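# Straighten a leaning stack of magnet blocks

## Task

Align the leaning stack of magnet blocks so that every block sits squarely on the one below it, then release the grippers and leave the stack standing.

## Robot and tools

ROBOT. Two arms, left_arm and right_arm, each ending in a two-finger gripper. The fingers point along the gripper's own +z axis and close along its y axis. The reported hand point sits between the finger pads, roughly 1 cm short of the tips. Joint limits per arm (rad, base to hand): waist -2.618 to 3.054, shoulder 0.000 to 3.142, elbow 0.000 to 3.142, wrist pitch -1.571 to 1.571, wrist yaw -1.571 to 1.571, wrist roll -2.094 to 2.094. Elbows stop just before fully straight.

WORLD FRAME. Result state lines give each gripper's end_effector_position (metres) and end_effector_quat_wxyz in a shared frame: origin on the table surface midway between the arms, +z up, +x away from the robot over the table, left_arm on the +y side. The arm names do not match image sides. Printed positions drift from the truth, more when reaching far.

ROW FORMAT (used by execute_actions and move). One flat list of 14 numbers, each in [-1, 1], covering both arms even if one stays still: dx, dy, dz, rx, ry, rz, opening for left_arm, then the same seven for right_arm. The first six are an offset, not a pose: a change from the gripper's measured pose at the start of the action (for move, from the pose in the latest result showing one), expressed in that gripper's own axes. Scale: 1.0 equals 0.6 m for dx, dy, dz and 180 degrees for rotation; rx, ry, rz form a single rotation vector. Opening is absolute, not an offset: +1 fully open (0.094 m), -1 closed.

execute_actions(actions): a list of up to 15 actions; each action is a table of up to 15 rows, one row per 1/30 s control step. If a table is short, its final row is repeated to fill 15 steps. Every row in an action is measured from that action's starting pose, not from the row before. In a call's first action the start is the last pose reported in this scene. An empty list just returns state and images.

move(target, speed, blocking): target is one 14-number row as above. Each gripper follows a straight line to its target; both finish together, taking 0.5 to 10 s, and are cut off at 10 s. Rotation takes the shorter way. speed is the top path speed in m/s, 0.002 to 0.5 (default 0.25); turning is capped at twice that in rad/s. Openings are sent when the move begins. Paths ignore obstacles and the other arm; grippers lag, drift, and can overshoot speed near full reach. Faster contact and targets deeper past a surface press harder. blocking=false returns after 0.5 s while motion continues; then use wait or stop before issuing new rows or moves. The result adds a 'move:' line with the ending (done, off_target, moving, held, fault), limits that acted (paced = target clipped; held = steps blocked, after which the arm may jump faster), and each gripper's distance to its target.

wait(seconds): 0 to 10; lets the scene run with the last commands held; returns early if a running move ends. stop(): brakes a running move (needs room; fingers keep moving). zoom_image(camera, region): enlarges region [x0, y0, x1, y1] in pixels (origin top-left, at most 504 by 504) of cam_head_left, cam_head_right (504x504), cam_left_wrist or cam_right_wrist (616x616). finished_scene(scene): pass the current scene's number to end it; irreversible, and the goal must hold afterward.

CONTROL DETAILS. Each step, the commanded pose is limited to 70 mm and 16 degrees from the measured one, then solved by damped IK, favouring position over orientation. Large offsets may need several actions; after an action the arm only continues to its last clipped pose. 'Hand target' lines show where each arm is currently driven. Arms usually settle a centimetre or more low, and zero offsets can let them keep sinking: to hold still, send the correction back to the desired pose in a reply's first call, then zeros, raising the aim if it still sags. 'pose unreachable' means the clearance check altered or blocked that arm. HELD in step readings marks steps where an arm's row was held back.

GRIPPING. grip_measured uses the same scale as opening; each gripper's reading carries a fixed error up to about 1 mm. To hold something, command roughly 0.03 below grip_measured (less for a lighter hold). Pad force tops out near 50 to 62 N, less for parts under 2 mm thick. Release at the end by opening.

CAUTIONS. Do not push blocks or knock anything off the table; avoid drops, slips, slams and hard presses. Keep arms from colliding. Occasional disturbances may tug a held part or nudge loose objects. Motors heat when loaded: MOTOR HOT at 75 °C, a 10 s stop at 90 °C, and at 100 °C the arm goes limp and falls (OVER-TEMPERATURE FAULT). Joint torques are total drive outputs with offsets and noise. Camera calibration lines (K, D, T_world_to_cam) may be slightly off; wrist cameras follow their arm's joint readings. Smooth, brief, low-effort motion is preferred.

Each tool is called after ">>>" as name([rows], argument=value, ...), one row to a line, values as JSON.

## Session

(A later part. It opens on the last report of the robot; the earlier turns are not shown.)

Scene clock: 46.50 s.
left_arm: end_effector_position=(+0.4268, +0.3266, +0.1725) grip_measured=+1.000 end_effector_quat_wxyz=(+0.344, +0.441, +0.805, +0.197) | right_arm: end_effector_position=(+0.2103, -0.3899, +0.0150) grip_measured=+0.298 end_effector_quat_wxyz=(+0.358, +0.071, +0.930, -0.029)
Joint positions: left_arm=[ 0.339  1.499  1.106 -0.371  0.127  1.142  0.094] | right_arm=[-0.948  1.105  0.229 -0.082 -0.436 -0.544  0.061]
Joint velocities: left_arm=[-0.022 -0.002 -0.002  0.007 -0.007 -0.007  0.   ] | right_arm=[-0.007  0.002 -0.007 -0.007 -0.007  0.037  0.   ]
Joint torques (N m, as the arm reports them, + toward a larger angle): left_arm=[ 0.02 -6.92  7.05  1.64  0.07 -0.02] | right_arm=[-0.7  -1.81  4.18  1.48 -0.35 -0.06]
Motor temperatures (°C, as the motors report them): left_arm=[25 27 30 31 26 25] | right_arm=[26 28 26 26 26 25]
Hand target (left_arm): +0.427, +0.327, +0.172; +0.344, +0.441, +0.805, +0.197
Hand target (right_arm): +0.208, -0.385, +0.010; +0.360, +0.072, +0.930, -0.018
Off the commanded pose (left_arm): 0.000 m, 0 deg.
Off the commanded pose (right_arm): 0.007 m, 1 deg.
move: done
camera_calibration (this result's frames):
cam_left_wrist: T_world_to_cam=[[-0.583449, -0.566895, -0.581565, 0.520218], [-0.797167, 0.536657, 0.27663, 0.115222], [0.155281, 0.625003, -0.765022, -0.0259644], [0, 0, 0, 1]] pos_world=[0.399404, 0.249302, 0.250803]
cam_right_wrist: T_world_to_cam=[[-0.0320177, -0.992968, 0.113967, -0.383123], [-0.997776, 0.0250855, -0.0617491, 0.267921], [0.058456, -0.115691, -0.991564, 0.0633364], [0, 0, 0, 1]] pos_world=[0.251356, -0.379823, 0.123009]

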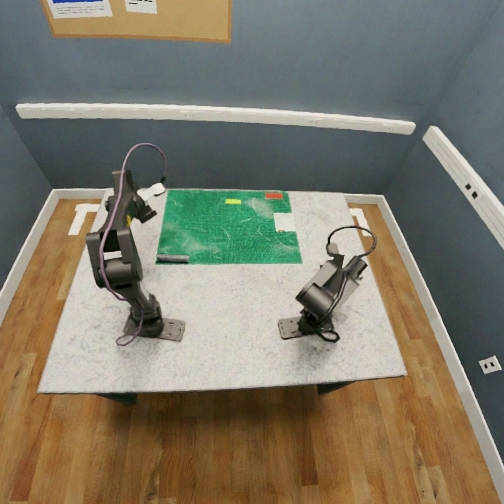

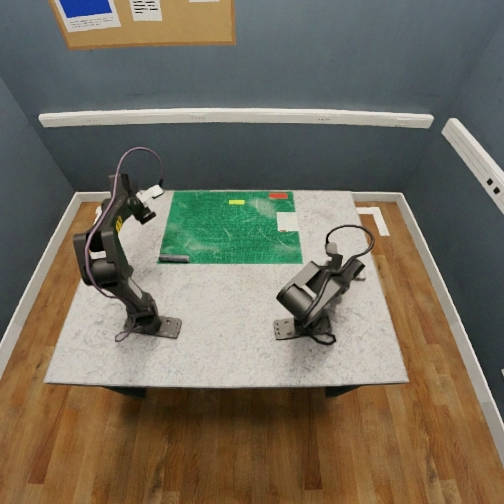

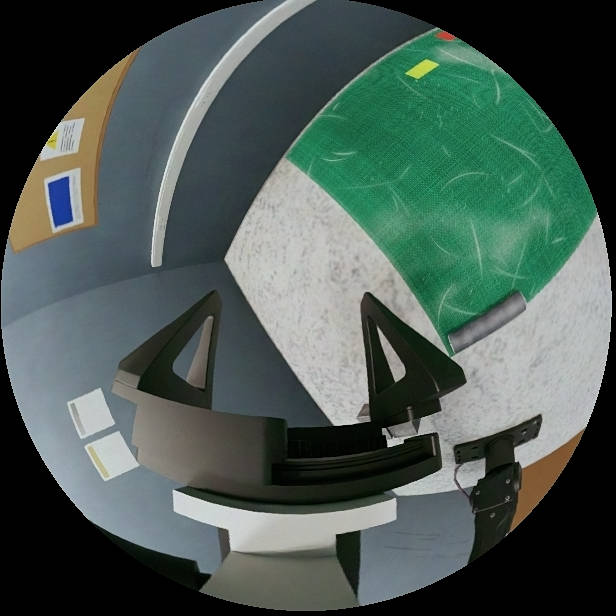

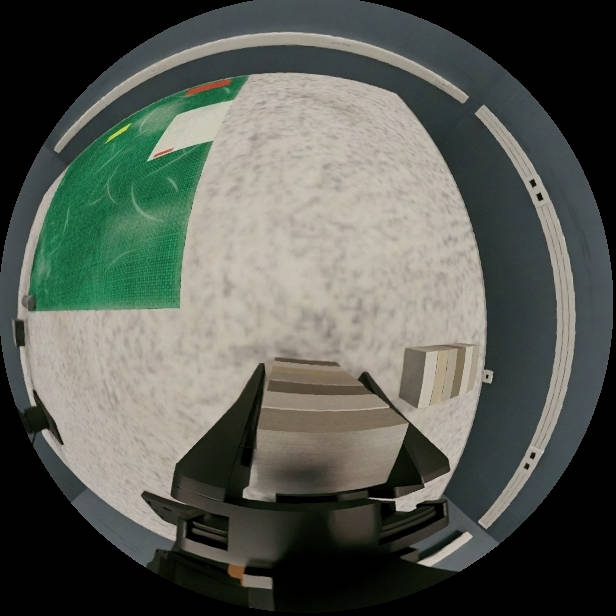

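>>> zoom_image(camera="cam_right_wrist", region=[240, 345, 420, 445])

Region (240, 345, 420, 445) of cam_right_wrist's 616x616 image, scaled by 2.800, with more detail than that image has.

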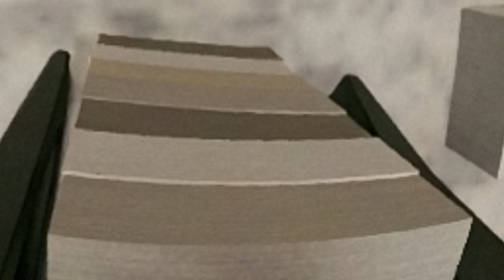

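>>> execute_actions([
  [[0,0,0,0,0,0,1,0.005,0.008,0,-0.002,0,-0.002,0.25],[0,0,0,0,0,0,1,0.006,0.010,0,-0.003,0,-0.003,0.2],[0,0,0,0,0,0,1,0.007,0.012,0,-0.003,0,-0.003,0.15],[0,0,0,0,0,0,1,0.007,0.013,0,-0.003,0,-0.003,0.12]],
])

Scene clock: 47.73 s.
left_arm: end_effector_position=(+0.4268, +0.3266, +0.1725) grip_measured=+1.000 end_effector_quat_wxyz=(+0.344, +0.441, +0.805, +0.197) | right_arm: end_effector_position=(+0.2111, -0.3891, +0.0148) grip_measured=+0.122 end_effector_quat_wxyz=(+0.357, +0.068, +0.931, -0.030)
Joint positions: left_arm=[ 0.339  1.499  1.106 -0.371  0.127  1.142  0.094] | right_arm=[-0.939  1.105  0.229 -0.081 -0.429 -0.544  0.053]
Joint velocities: left_arm=[-0.002  0.007  0.002 -0.051 -0.037  0.081  0.   ] | right_arm=[-0.002 -0.002 -0.007 -0.051  0.022 -0.066 -0.   ]
Joint torques (N m, as the arm reports them, + toward a larger angle): left_arm=[ 0.03 -6.94  7.06  1.64  0.07 -0.03] | right_arm=[ 0.89 -4.42  4.06  1.37 -0.21  0.06]
Motor temperatures (°C, as the motors report them): left_arm=[25 27 30 31 26 25] | right_arm=[26 28 26 27 26 25]
Hand target (left_arm): +0.427, +0.327, +0.172; +0.344, +0.441, +0.805, +0.197
Hand target (right_arm): +0.209, -0.382, +0.012; +0.358, +0.065, +0.931, -0.026
Off the commanded pose (left_arm): 0.000 m, 0 deg.
Off the commanded pose (right_arm): 0.008 m, 1 deg.
Step readings (end_effector_position):
0: left_arm (+0.4268, +0.3266, +0.1725) | right_arm (+0.2106, -0.3900, +0.0153)
1: left_arm (+0.4268, +0.3266, +0.1725) | right_arm (+0.2106, -0.3901, +0.0152)
2: left_arm (+0.4268, +0.3266, +0.1725) | right_arm (+0.2104, -0.3902, +0.0152)
4: left_arm (+0.4268, +0.3266, +0.1725) | right_arm (+0.2107, -0.3898, +0.0150)
8: left_arm (+0.4268, +0.3266, +0.1725) | right_arm (+0.2112, -0.3888, +0.0149)
15: end_effector_position above
camera_calibration (this result's frames):
cam_left_wrist: T_world_to_cam=[[-0.583449, -0.566895, -0.581565, 0.520218], [-0.797167, 0.536657, 0.27663, 0.115222], [0.155281, 0.625003, -0.765022, -0.0259644], [0, 0, 0, 1]] pos_world=[0.399404, 0.249302, 0.250803]
cam_right_wrist: T_world_to_cam=[[-0.0263311, -0.992495, 0.11942, -0.383406], [-0.998082, 0.0194067, -0.0587805, 0.266476], [0.0560218, -0.120739, -0.991102, 0.061737], [0, 0, 0, 1]] pos_world=[0.252411, -0.378246, 0.122638]

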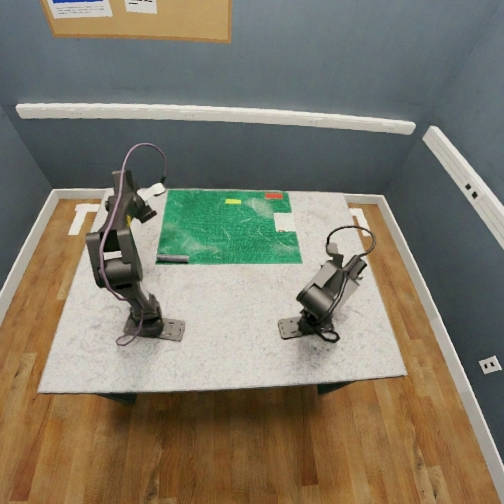

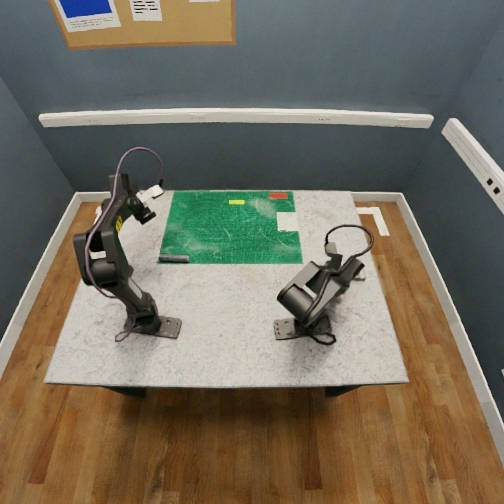

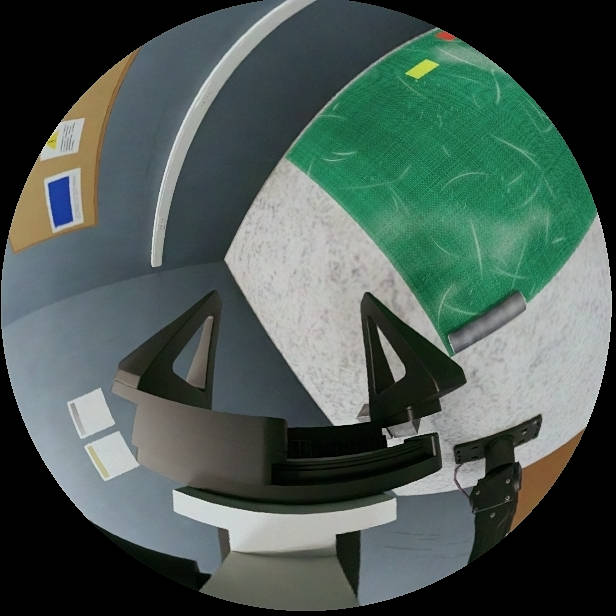

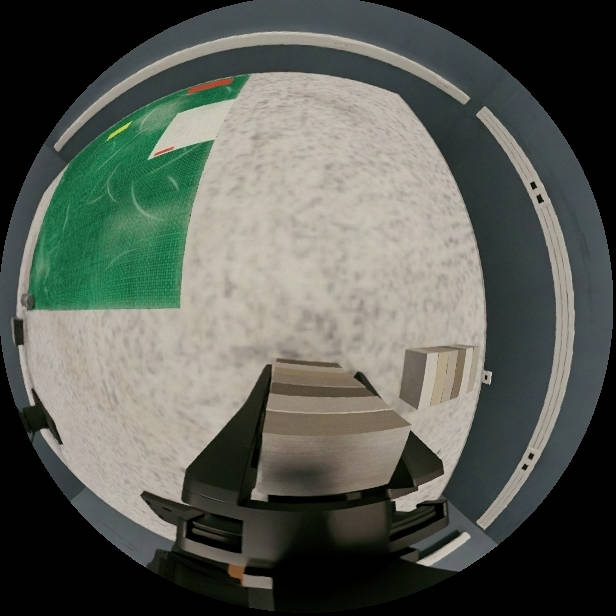

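>>> execute_actions([
  [[0,0,0,0,0,0,1,0.009,0.014,-0.002,-0.002,0,0,0.11],[0,0,0,0,0,0,1,0.010,0.016,-0.003,-0.002,0,0,0.1],[0,0,0,0,0,0,1,0.011,0.017,-0.004,-0.002,0,0,0.08],[0,0,0,0,0,0,1,0.011,0.017,-0.004,-0.002,0,0,0.06],[0,0,0,0,0,0,1,0.011,0.017,-0.004,-0.002,0,0,0.04],[0,0,0,0,0,0,1,0.011,0.017,-0.004,-0.002,0,0,0.02],[0,0,0,0,0,0,1,0.011,0.017,-0.004,-0.002,0,0,0.0],[0,0,0,0,0,0,1,0.010,0.015,-0.004,-0.002,0,0,-0.025],[0,0,0,0,0,0,1,0.009,0.013,-0.003,-0.002,0,0,-0.05],[0,0,0,0,0,0,1,0.008,0.011,-0.003,-0.002,0,0,-0.075],[0,0,0,0,0,0,1,0.007,0.009,-0.002,-0.002,0,0,-0.10],[0,0,0,0,0,0,1,0.006,0.008,-0.002,-0.002,0,0,-0.125],[0,0,0,0,0,0,1,0.005,0.007,-0.002,-0.002,0,0,-0.15],[0,0,0,0,0,0,1,0.005,0.006,-0.002,-0.002,0,0,-0.18]],
])

>>> zoom_image(camera="cam_right_wrist", region=[250, 345, 430, 445])

Scene clock: 48.80 s.
left_arm: end_effector_position=(+0.4268, +0.3266, +0.1725) grip_measured=+1.000 end_effector_quat_wxyz=(+0.344, +0.441, +0.805, +0.197) | right_arm: end_effector_position=(+0.2098, -0.3854, +0.0142) grip_measured=-0.141 end_effector_quat_wxyz=(+0.358, +0.065, +0.931, -0.032)
Joint positions: left_arm=[ 0.339  1.499  1.106 -0.371  0.127  1.142  0.094] | right_arm=[-0.927  1.079  0.213 -0.082 -0.421 -0.538  0.04 ]
Joint velocities: left_arm=[-0.002 -0.027 -0.012  0.007 -0.066 -0.051  0.   ] | right_arm=[-0.012 -0.002 -0.002 -0.051 -0.037  0.007 -0.001]
Joint torques (N m, as the arm reports them, + toward a larger angle): left_arm=[ 0.03 -6.92  7.05  1.64  0.07 -0.03] | right_arm=[-0.96 -1.56  6.02  1.28 -0.29 -0.09]
Motor temperatures (°C, as the motors report them): left_arm=[25 27 30 31 26 25] | right_arm=[26 28 26 27 26 25]
Hand target (left_arm): +0.427, +0.327, +0.172; +0.344, +0.441, +0.805, +0.197
Hand target (right_arm): +0.209, -0.385, +0.014; +0.357, +0.066, +0.931, -0.027
Off the commanded pose (left_arm): 0.000 m, 0 deg.
Off the commanded pose (right_arm): 0.001 m, 1 deg.
Step readings (end_effector_position):
0: left_arm (+0.4268, +0.3266, +0.1725) | right_arm (+0.2110, -0.3891, +0.0148)
1: left_arm (+0.4268, +0.3266, +0.1725) | right_arm (+0.2110, -0.3891, +0.0146)
2: left_arm (+0.4268, +0.3266, +0.1725) | right_arm (+0.2112, -0.3886, +0.0147)
4: left_arm (+0.4268, +0.3266, +0.1725) | right_arm (+0.2109, -0.3869, +0.0149)
8: left_arm (+0.4268, +0.3266, +0.1725) | right_arm (+0.2098, -0.3856, +0.0143)
15: end_effector_position above
camera_calibration (this result's frames):
cam_left_wrist: T_world_to_cam=[[-0.583449, -0.566895, -0.581565, 0.520218], [-0.797167, 0.536657, 0.27663, 0.115222], [0.155281, 0.625003, -0.765022, -0.0259644], [0, 0, 0, 1]] pos_world=[0.399404, 0.249302, 0.250803]
cam_right_wrist: T_world_to_cam=[[-0.0236726, -0.991824, 0.125395, -0.380105], [-0.998041, 0.0161796, -0.0604405, 0.263854], [0.0579175, -0.12658, -0.990264, 0.0590236], [0, 0, 0, 1]] pos_world=[0.25092, -0.373795, 0.12206]

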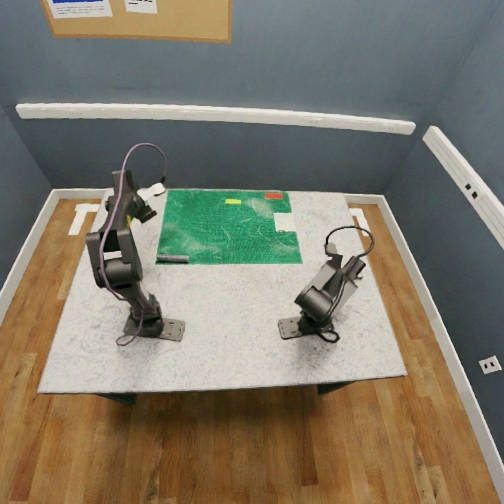

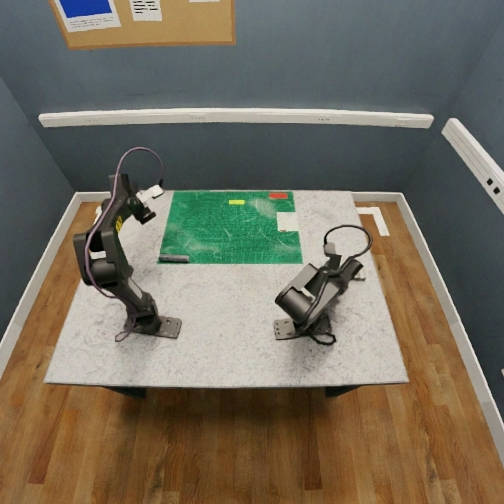

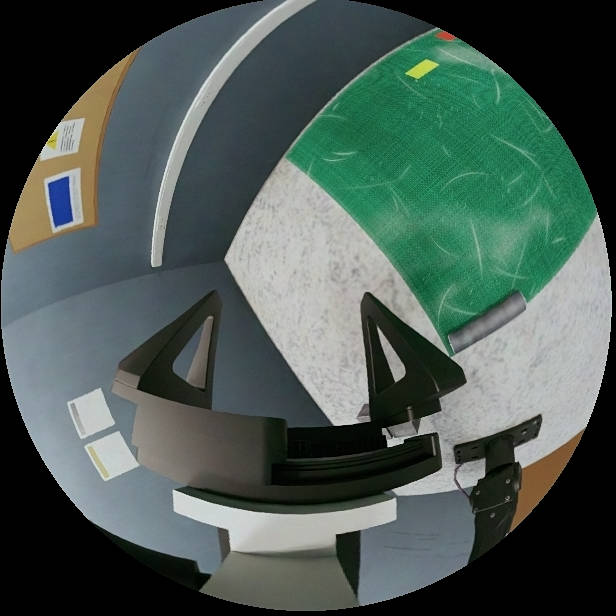

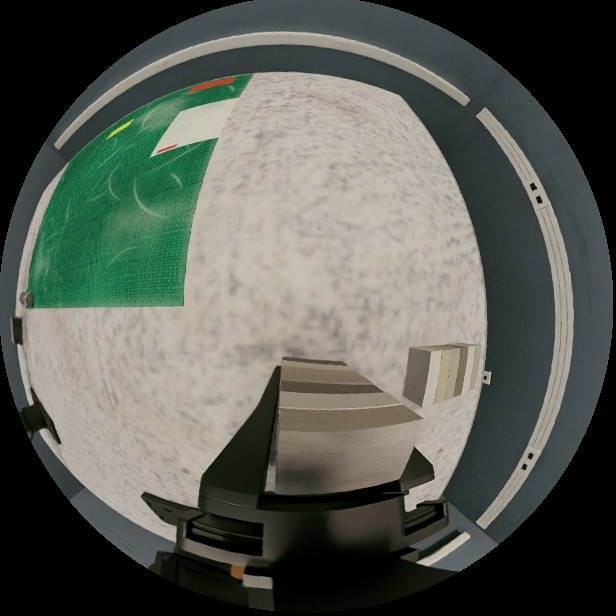

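Region (250, 345, 430, 445) of cam_right_wrist's 616x616 image, scaled by 2.800, with more detail than that image has.

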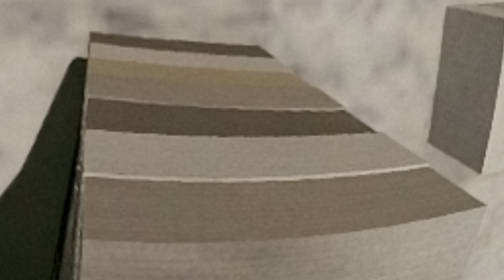

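>>> zoom_image(camera="cam_right_wrist", region=[330, 350, 420, 420])

>>> zoom_image(camera="cam_right_wrist", region=[265, 350, 335, 420])

Region (330, 350, 420, 420) of cam_right_wrist's 616x616 image, scaled by 5.600, with more detail than that image has.

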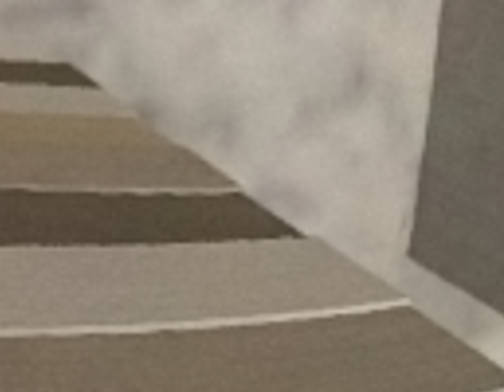

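Region (265, 350, 335, 420) of cam_right_wrist's 616x616 image, scaled by 7.200, with more detail than that image has.

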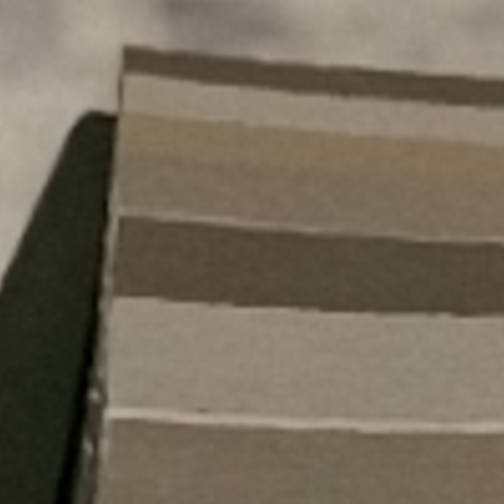

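>>> execute_actions([
  [[0,0,0,0,0,0,1,0,0,0,0,0,0,0.2],[0,0,0,0,0,0,1,-0.004,0,-0.005,0,0,0,0.5],[0,0,0,0,0,0,1,-0.009,0,-0.010,0,0,0,0.7],[0,0,0,0,0,0,1,-0.014,0,-0.016,0,0.005,0,0.7],[0,0,0,0,0,0,1,-0.019,0,-0.021,0,0.012,0,0.7],[0,0,0,0,0,0,1,-0.024,0,-0.027,0,0.02,0,0.7],[0,0,0,0,0,0,1,-0.029,0,-0.032,0,0.03,0,0.7],[0,0,0,0,0,0,1,-0.034,0,-0.038,0,0.04,0,0.7],[0,0,0,0,0,0,1,-0.039,0,-0.043,0,0.05,0,0.7],[0,0,0,0,0,0,1,-0.043,-0.001,-0.048,0,0.06,0,0.7],[0,0,0,0,0,0,1,-0.047,-0.001,-0.052,0,0.07,0,0.7],[0,0,0,0,0,0,1,-0.050,-0.001,-0.056,0,0.08,0,0.7]],
])

Scene clock: 51.30 s.
left_arm: end_effector_position=(+0.4268, +0.3266, +0.1725) grip_measured=+1.000 end_effector_quat_wxyz=(+0.344, +0.441, +0.805, +0.197) | right_arm: end_effector_position=(+0.2258, -0.3940, +0.0684) grip_measured=+0.698 end_effector_quat_wxyz=(+0.306, +0.050, +0.950, -0.048)
Joint positions: left_arm=[ 0.339  1.499  1.106 -0.371  0.127  1.142  0.094] | right_arm=[-0.814  1.054  0.505 -0.452 -0.282 -0.513  0.08 ]
Joint velocities: left_arm=[ 0.002 -0.032 -0.017  0.007  0.007 -0.007  0.   ] | right_arm=[ 0.159 -0.027  0.589 -0.608  0.3    0.037  0.   ]
Joint torques (N m, as the arm reports them, + toward a larger angle): left_arm=[ 0.02 -6.91  7.06  1.64  0.07 -0.02] | right_arm=[ 0.68 -0.57  7.08  0.77 -0.1   0.03]
Motor temperatures (°C, as the motors report them): left_arm=[25 27 30 32 26 25] | right_arm=[26 27 26 27 26 25]
Hand target (left_arm): +0.427, +0.327, +0.172; +0.344, +0.441, +0.805, +0.197
Hand target (right_arm): +0.209, -0.385, +0.060; +0.247, +0.065, +0.966, -0.029
Off the commanded pose (left_arm): 0.000 m, 0 deg.
Off the commanded pose (right_arm): 0.021 m, 9 deg.
Step readings (end_effector_position):
0: left_arm (+0.4268, +0.3266, +0.1725) | right_arm (+0.2098, -0.3854, +0.0142)
1: left_arm (+0.4268, +0.3266, +0.1725) | right_arm (+0.2097, -0.3855, +0.0142)
2: left_arm (+0.4268, +0.3266, +0.1725) | right_arm (+0.2096, -0.3855, +0.0141)
4: left_arm (+0.4268, +0.3266, +0.1725) | right_arm (+0.2078, -0.3843, +0.0129)
8: left_arm (+0.4268, +0.3266, +0.1725) | right_arm (+0.2079, -0.3819, +0.0208)
15: end_effector_position above
camera_calibration (this result's frames):
cam_left_wrist: T_world_to_cam=[[-0.583449, -0.566895, -0.581565, 0.520218], [-0.797167, 0.536657, 0.27663, 0.115222], [0.155281, 0.625003, -0.765022, -0.0259644], [0, 0, 0, 1]] pos_world=[0.399404, 0.249302, 0.250803]
cam_right_wrist: T_world_to_cam=[[0.00784768, -0.98735, 0.158363, -0.40267], [-0.998594, 0.000565965, 0.053014, 0.269496], [-0.0524329, -0.158556, -0.985957, 0.122674], [0, 0, 0, 1]] pos_world=[0.278709, -0.378278, 0.170432]

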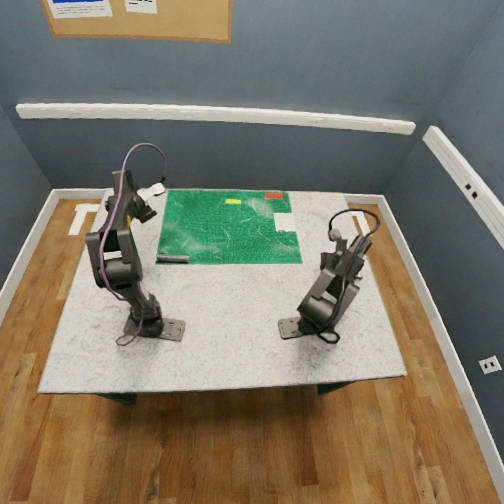

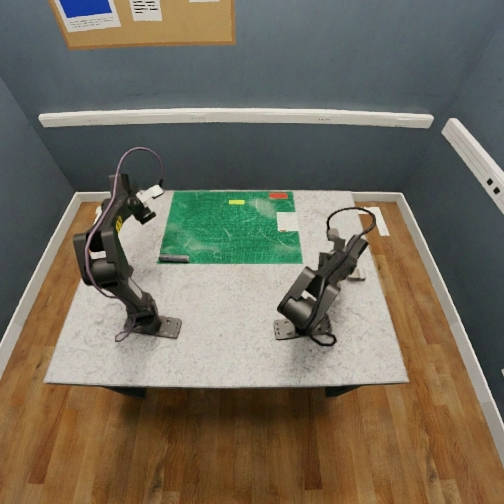

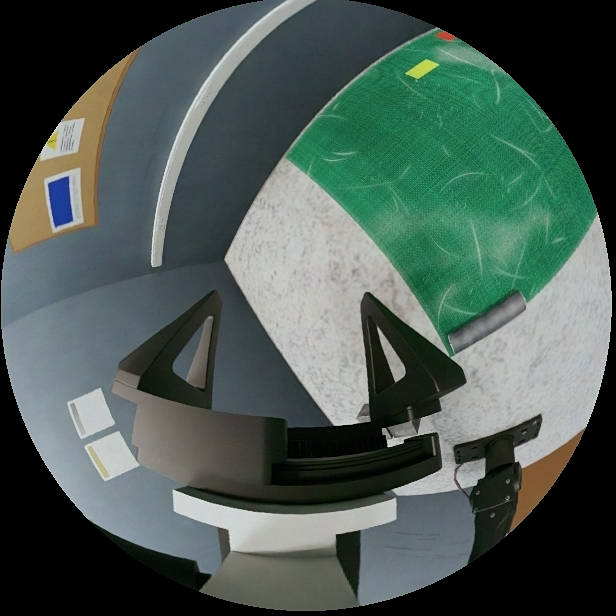

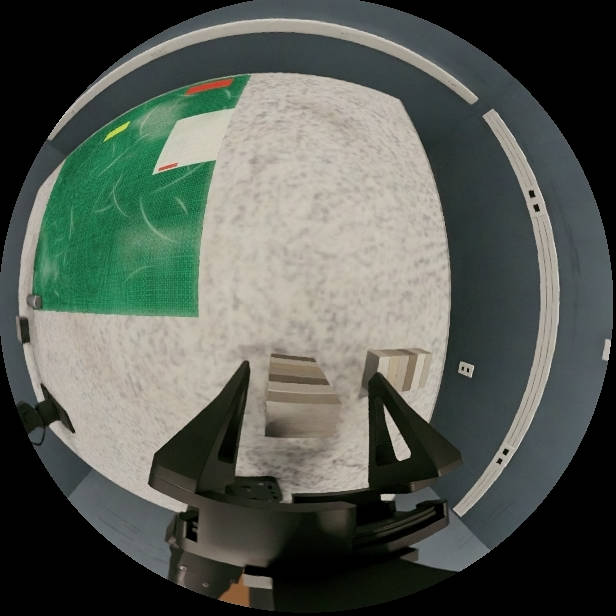

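That was a bit fast; get a settled state.

>>> execute_actions(actions=[])

Scene clock: 51.43 s.
left_arm: end_effector_position=(+0.4268, +0.3266, +0.1725) grip_measured=+1.000 end_effector_quat_wxyz=(+0.344, +0.441, +0.805, +0.197) | right_arm: end_effector_position=(+0.2207, -0.3938, +0.0695) grip_measured=+0.698 end_effector_quat_wxyz=(+0.287, +0.056, +0.955, -0.049)
Joint positions: left_arm=[ 0.339  1.499  1.106 -0.371  0.127  1.142  0.094] | right_arm=[-0.807  1.054  0.531 -0.509 -0.253 -0.508  0.08 ]
Joint velocities: left_arm=[-0.012  0.002 -0.002  0.007  0.007 -0.037  0.   ] | right_arm=[-0.017 -0.007 -0.002 -0.505  0.183 -0.022  0.   ]
Joint torques (N m, as the arm reports them, + toward a larger angle): left_arm=[ 0.03 -6.93  7.07  1.64  0.07 -0.02] | right_arm=[ 0.77 -0.58  7.59  1.12 -0.13  0.06]
Motor temperatures (°C, as the motors report them): left_arm=[25 27 30 32 26 25] | right_arm=[26 27 26 27 26 25]
Hand target (left_arm): +0.427, +0.327, +0.172; +0.344, +0.441, +0.805, +0.197
Hand target (right_arm): +0.209, -0.385, +0.060; +0.247, +0.066, +0.966, -0.029
Off the commanded pose (left_arm): 0.000 m, 0 deg.
Off the commanded pose (right_arm): 0.017 m, 7 deg.
camera_calibration (this result's frames):
cam_left_wrist: T_world_to_cam=[[-0.583449, -0.566895, -0.581565, 0.520218], [-0.797167, 0.536657, 0.27663, 0.115222], [0.155281, 0.625003, -0.765022, -0.0259644], [0, 0, 0, 1]] pos_world=[0.399404, 0.249302, 0.250803]
cam_right_wrist: T_world_to_cam=[[0.00144507, -0.988071, 0.153991, -0.401167], [-0.995716, 0.0128152, 0.0915715, 0.2658], [-0.0924526, -0.153464, -0.98382, 0.134284], [0, 0, 0, 1]] pos_world=[0.277656, -0.37918, 0.169548]

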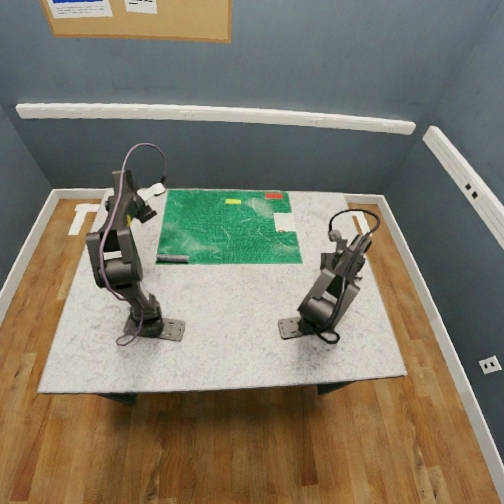

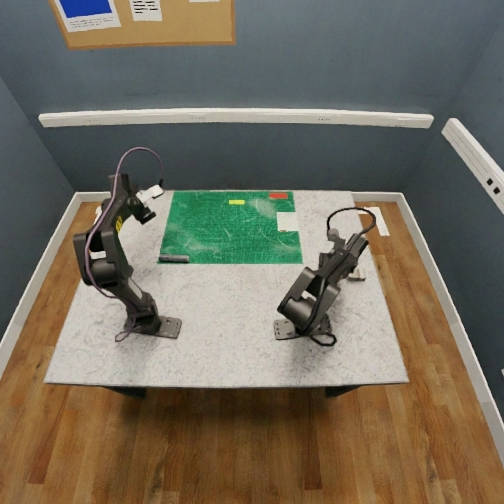

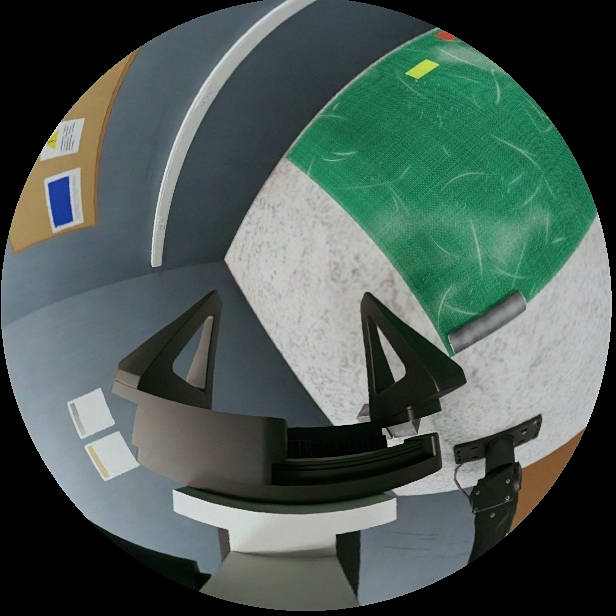

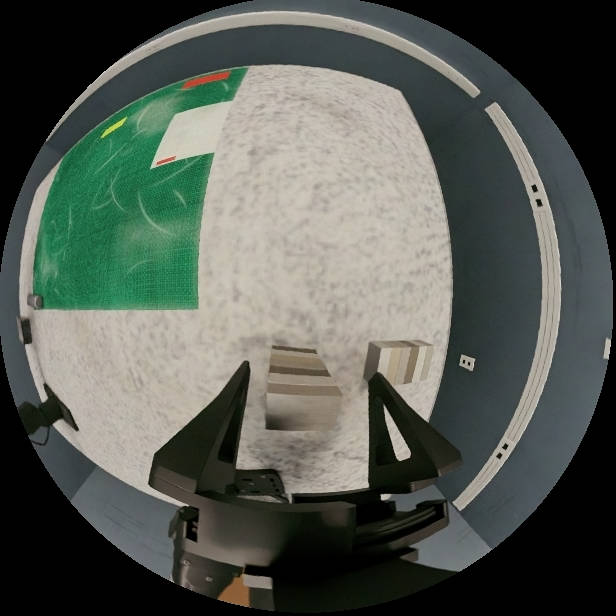

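>>> move(target=[0,0,0,0,0,0,1,0.0119,0.0094,-0.0217,0.1325,0.1617,0.4911,0.8], speed=0.45)

>>> zoom_image(camera="cam_right_wrist", region=[260, 270, 390, 420])

Scene clock: 54.67 s.
left_arm: end_effector_position=(+0.4268, +0.3266, +0.1725) grip_measured=+1.000 end_effector_quat_wxyz=(+0.344, +0.441, +0.805, +0.197) | right_arm: end_effector_position=(+0.2045, -0.3816, +0.0738) grip_measured=+0.798 end_effector_quat_wxyz=(+0.003, +0.747, +0.664, -0.002)
Joint positions: left_arm=[ 0.339  1.499  1.106 -0.371  0.127  1.142  0.094] | right_arm=[-0.62   1.472  0.996 -1.089  0.006  1.18   0.084]
Joint velocities: left_arm=[-0.022 -0.022 -0.017 -0.022  0.007 -0.037  0.   ] | right_arm=[ 0.002 -0.017 -0.002  0.037  0.022 -0.007 -0.001]
Joint torques (N m, as the arm reports them, + toward a larger angle): left_arm=[ 0.02 -6.94  7.05  1.64  0.08 -0.02] | right_arm=[-0.85 -4.6   7.86 -0.02  0.04  0.06]
Motor temperatures (°C, as the motors report them): left_arm=[25 27 30 32 26 25] | right_arm=[26 27 27 27 26 25]
Hand target (left_arm): +0.427, +0.327, +0.172; +0.344, +0.441, +0.805, +0.197
Hand target (right_arm): +0.208, -0.386, +0.078; +0.003, +0.753, +0.658, -0.003
Off the commanded pose (left_arm): 0.000 m, 0 deg.
Off the commanded pose (right_arm): 0.006 m, 1 deg.
move: done
camera_calibration (this result's frames):
cam_left_wrist: T_world_to_cam=[[-0.583449, -0.566895, -0.581565, 0.520218], [-0.797167, 0.536657, 0.27663, 0.115222], [0.155281, 0.625003, -0.765022, -0.0259644], [0, 0, 0, 1]] pos_world=[0.399404, 0.249302, 0.250803]
cam_right_wrist: T_world_to_cam=[[-0.998892, -0.0470549, 0.00106256, 0.185191], [-0.0365623, 0.789974, 0.61205, 0.311219], [-0.0296393, 0.611332, -0.790819, 0.403602], [0, 0, 0, 1]] pos_world=[0.208327, -0.483875, 0.128498]

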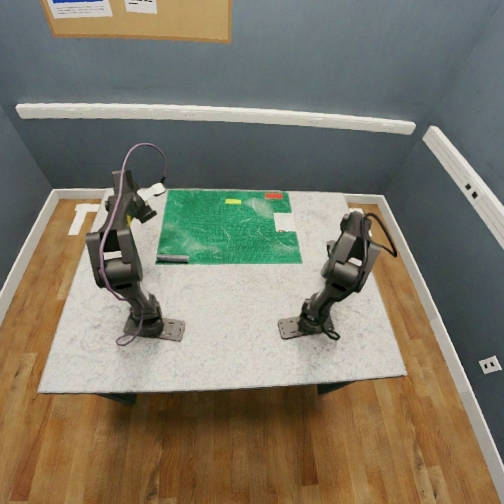

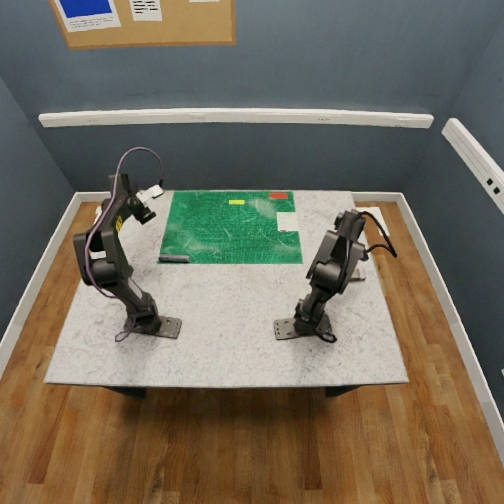

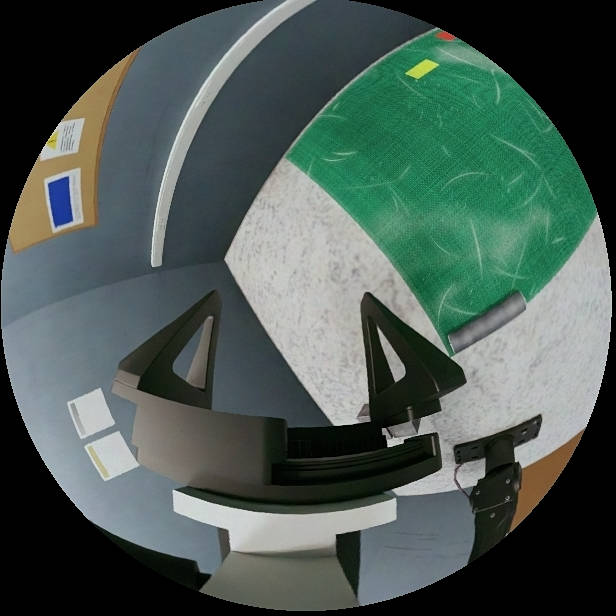

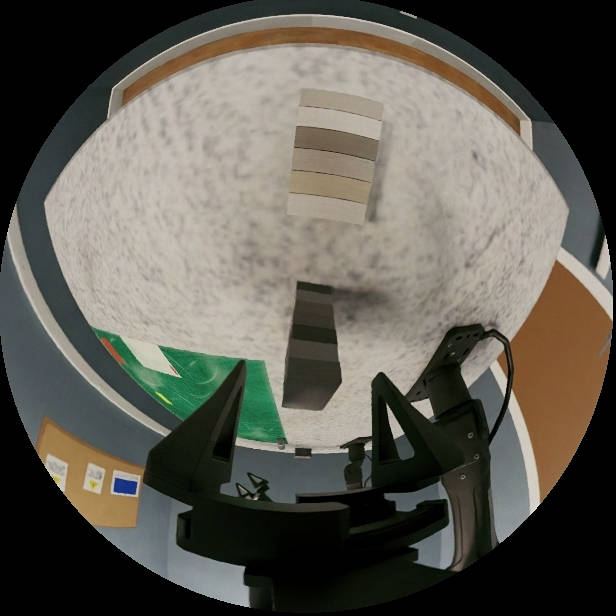

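Region (260, 270, 390, 420) of cam_right_wrist's 616x616 image, scaled by 3.360, with more detail than that image has; it fills the left 437 columns of this view, and the rest is white.

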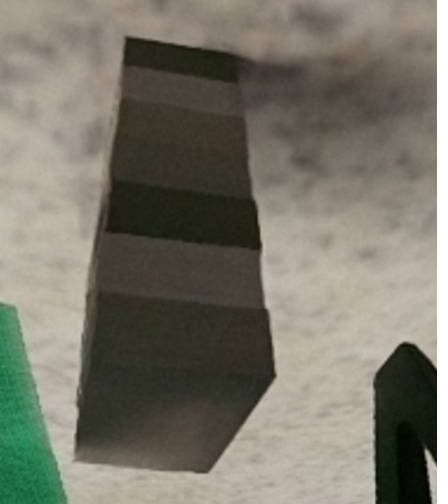

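>>> zoom_image(camera="cam_right_wrist", region=[280, 275, 350, 340])

>>> zoom_image(camera="cam_right_wrist", region=[280, 320, 350, 390])

Region (280, 275, 350, 340) of cam_right_wrist's 616x616 image, scaled by 7.200, with more detail than that image has; it fills the top 468 rows of this view, and the rest is white.

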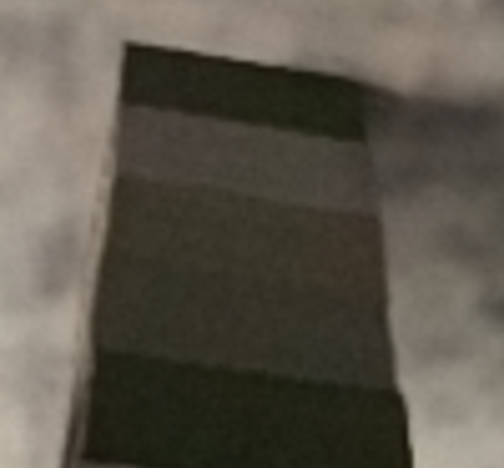

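Region (280, 320, 350, 390) of cam_right_wrist's 616x616 image, scaled by 7.200, with more detail than that image has.

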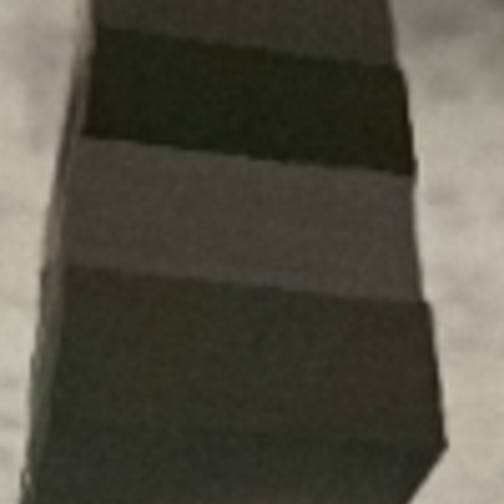

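>>> move(target=[0,0,0,0,0,0,1,0,0,-0.08,0,0,0,0.8], speed=0.15)

>>> zoom_image(camera="cam_right_wrist", region=[265, 245, 365, 365])

Scene clock: 56.30 s.
left_arm: end_effector_position=(+0.4268, +0.3266, +0.1725) grip_measured=+1.000 end_effector_quat_wxyz=(+0.344, +0.441, +0.805, +0.197) | right_arm: end_effector_position=(+0.2005, -0.3790, +0.1076) grip_measured=+0.798 end_effector_quat_wxyz=(-0.017, +0.748, +0.663, -0.008)
Joint positions: left_arm=[ 0.339  1.499  1.106 -0.371  0.127  1.142  0.094] | right_arm=[-0.62   1.472  1.131 -1.267  0.003  1.183  0.084]
Joint velocities: left_arm=[-0.022 -0.002 -0.012  0.007  0.007 -0.037  0.   ] | right_arm=[ 0.022 -0.032  0.007 -0.081  0.022  0.007  0.001]
Joint torques (N m, as the arm reports them, + toward a larger angle): left_arm=[ 0.03 -6.95  7.06  1.63  0.07 -0.02] | right_arm=[-0.01 -9.22  7.83 -0.06  0.02 -0.03]
Motor temperatures (°C, as the motors report them): left_arm=[25 27 30 32 26 25] | right_arm=[26 27 27 27 26 25]
Hand target (left_arm): +0.427, +0.327, +0.172; +0.344, +0.441, +0.805, +0.197
Hand target (right_arm): +0.204, -0.381, +0.121; +0.003, +0.748, +0.664, -0.002
Off the commanded pose (left_arm): 0.000 m, 0 deg.
Off the commanded pose (right_arm): 0.015 m, 2 deg.
move: off_target (right_arm)
camera_calibration (this result's frames):
cam_left_wrist: T_world_to_cam=[[-0.583449, -0.566895, -0.581565, 0.520218], [-0.797167, 0.536657, 0.27663, 0.115222], [0.155281, 0.625003, -0.765022, -0.0259644], [0, 0, 0, 1]] pos_world=[0.399404, 0.249302, 0.250803]
cam_right_wrist: T_world_to_cam=[[-0.998353, -0.0447682, 0.0358675, 0.178316], [-0.0121429, 0.776016, 0.630596, 0.276069], [-0.0560644, 0.629123, -0.775282, 0.438957], [0, 0, 0, 1]] pos_world=[0.205985, -0.482409, 0.159832]

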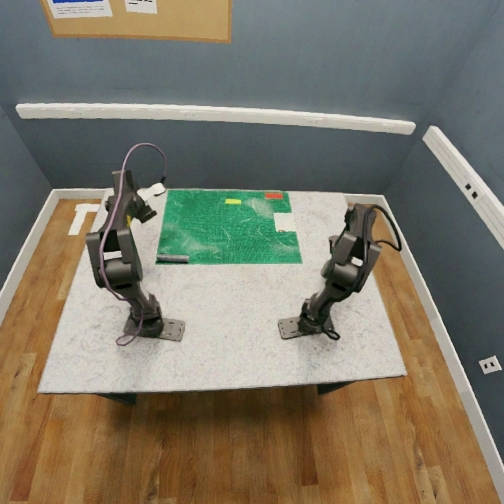

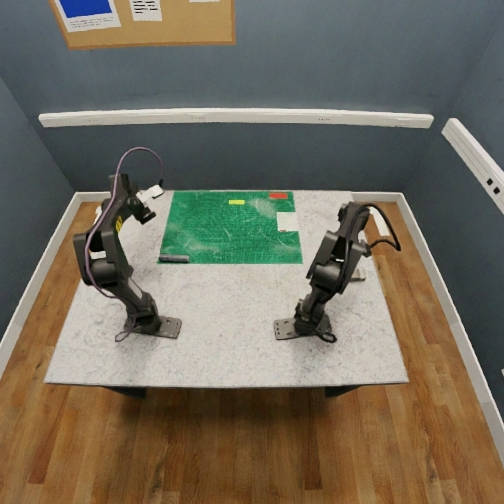

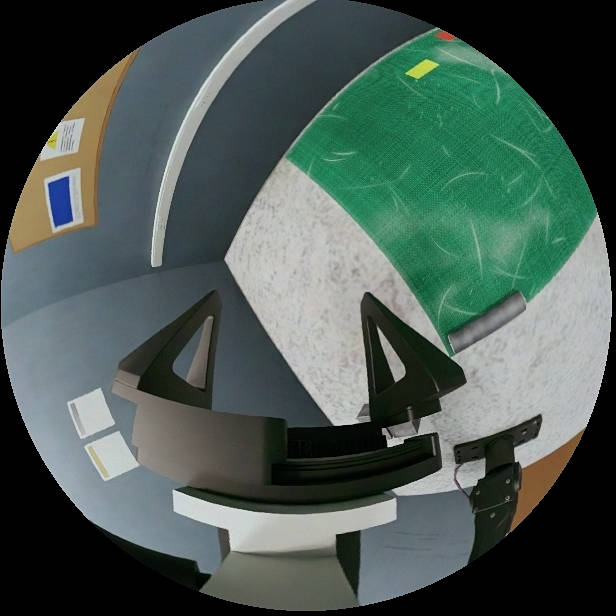

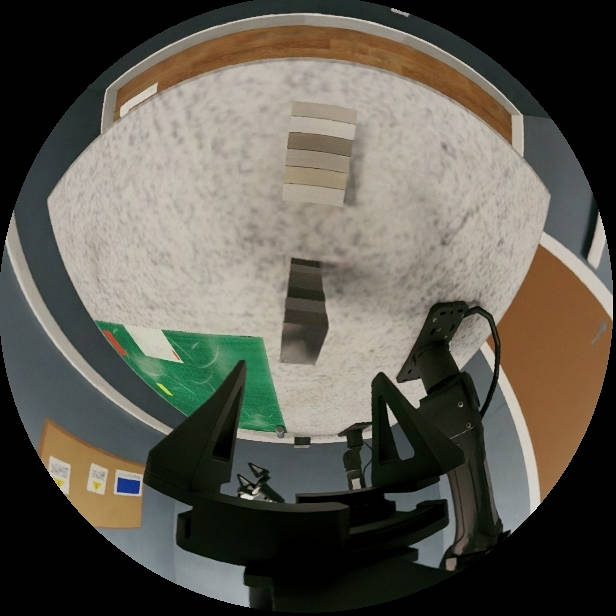

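Region (265, 245, 365, 365) of cam_right_wrist's 616x616 image, scaled by 4.200, with more detail than that image has.

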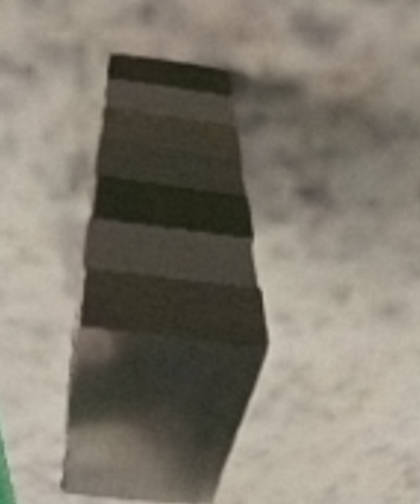

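>>> finished_scene(scene=2)

The scene is finished: the task was done.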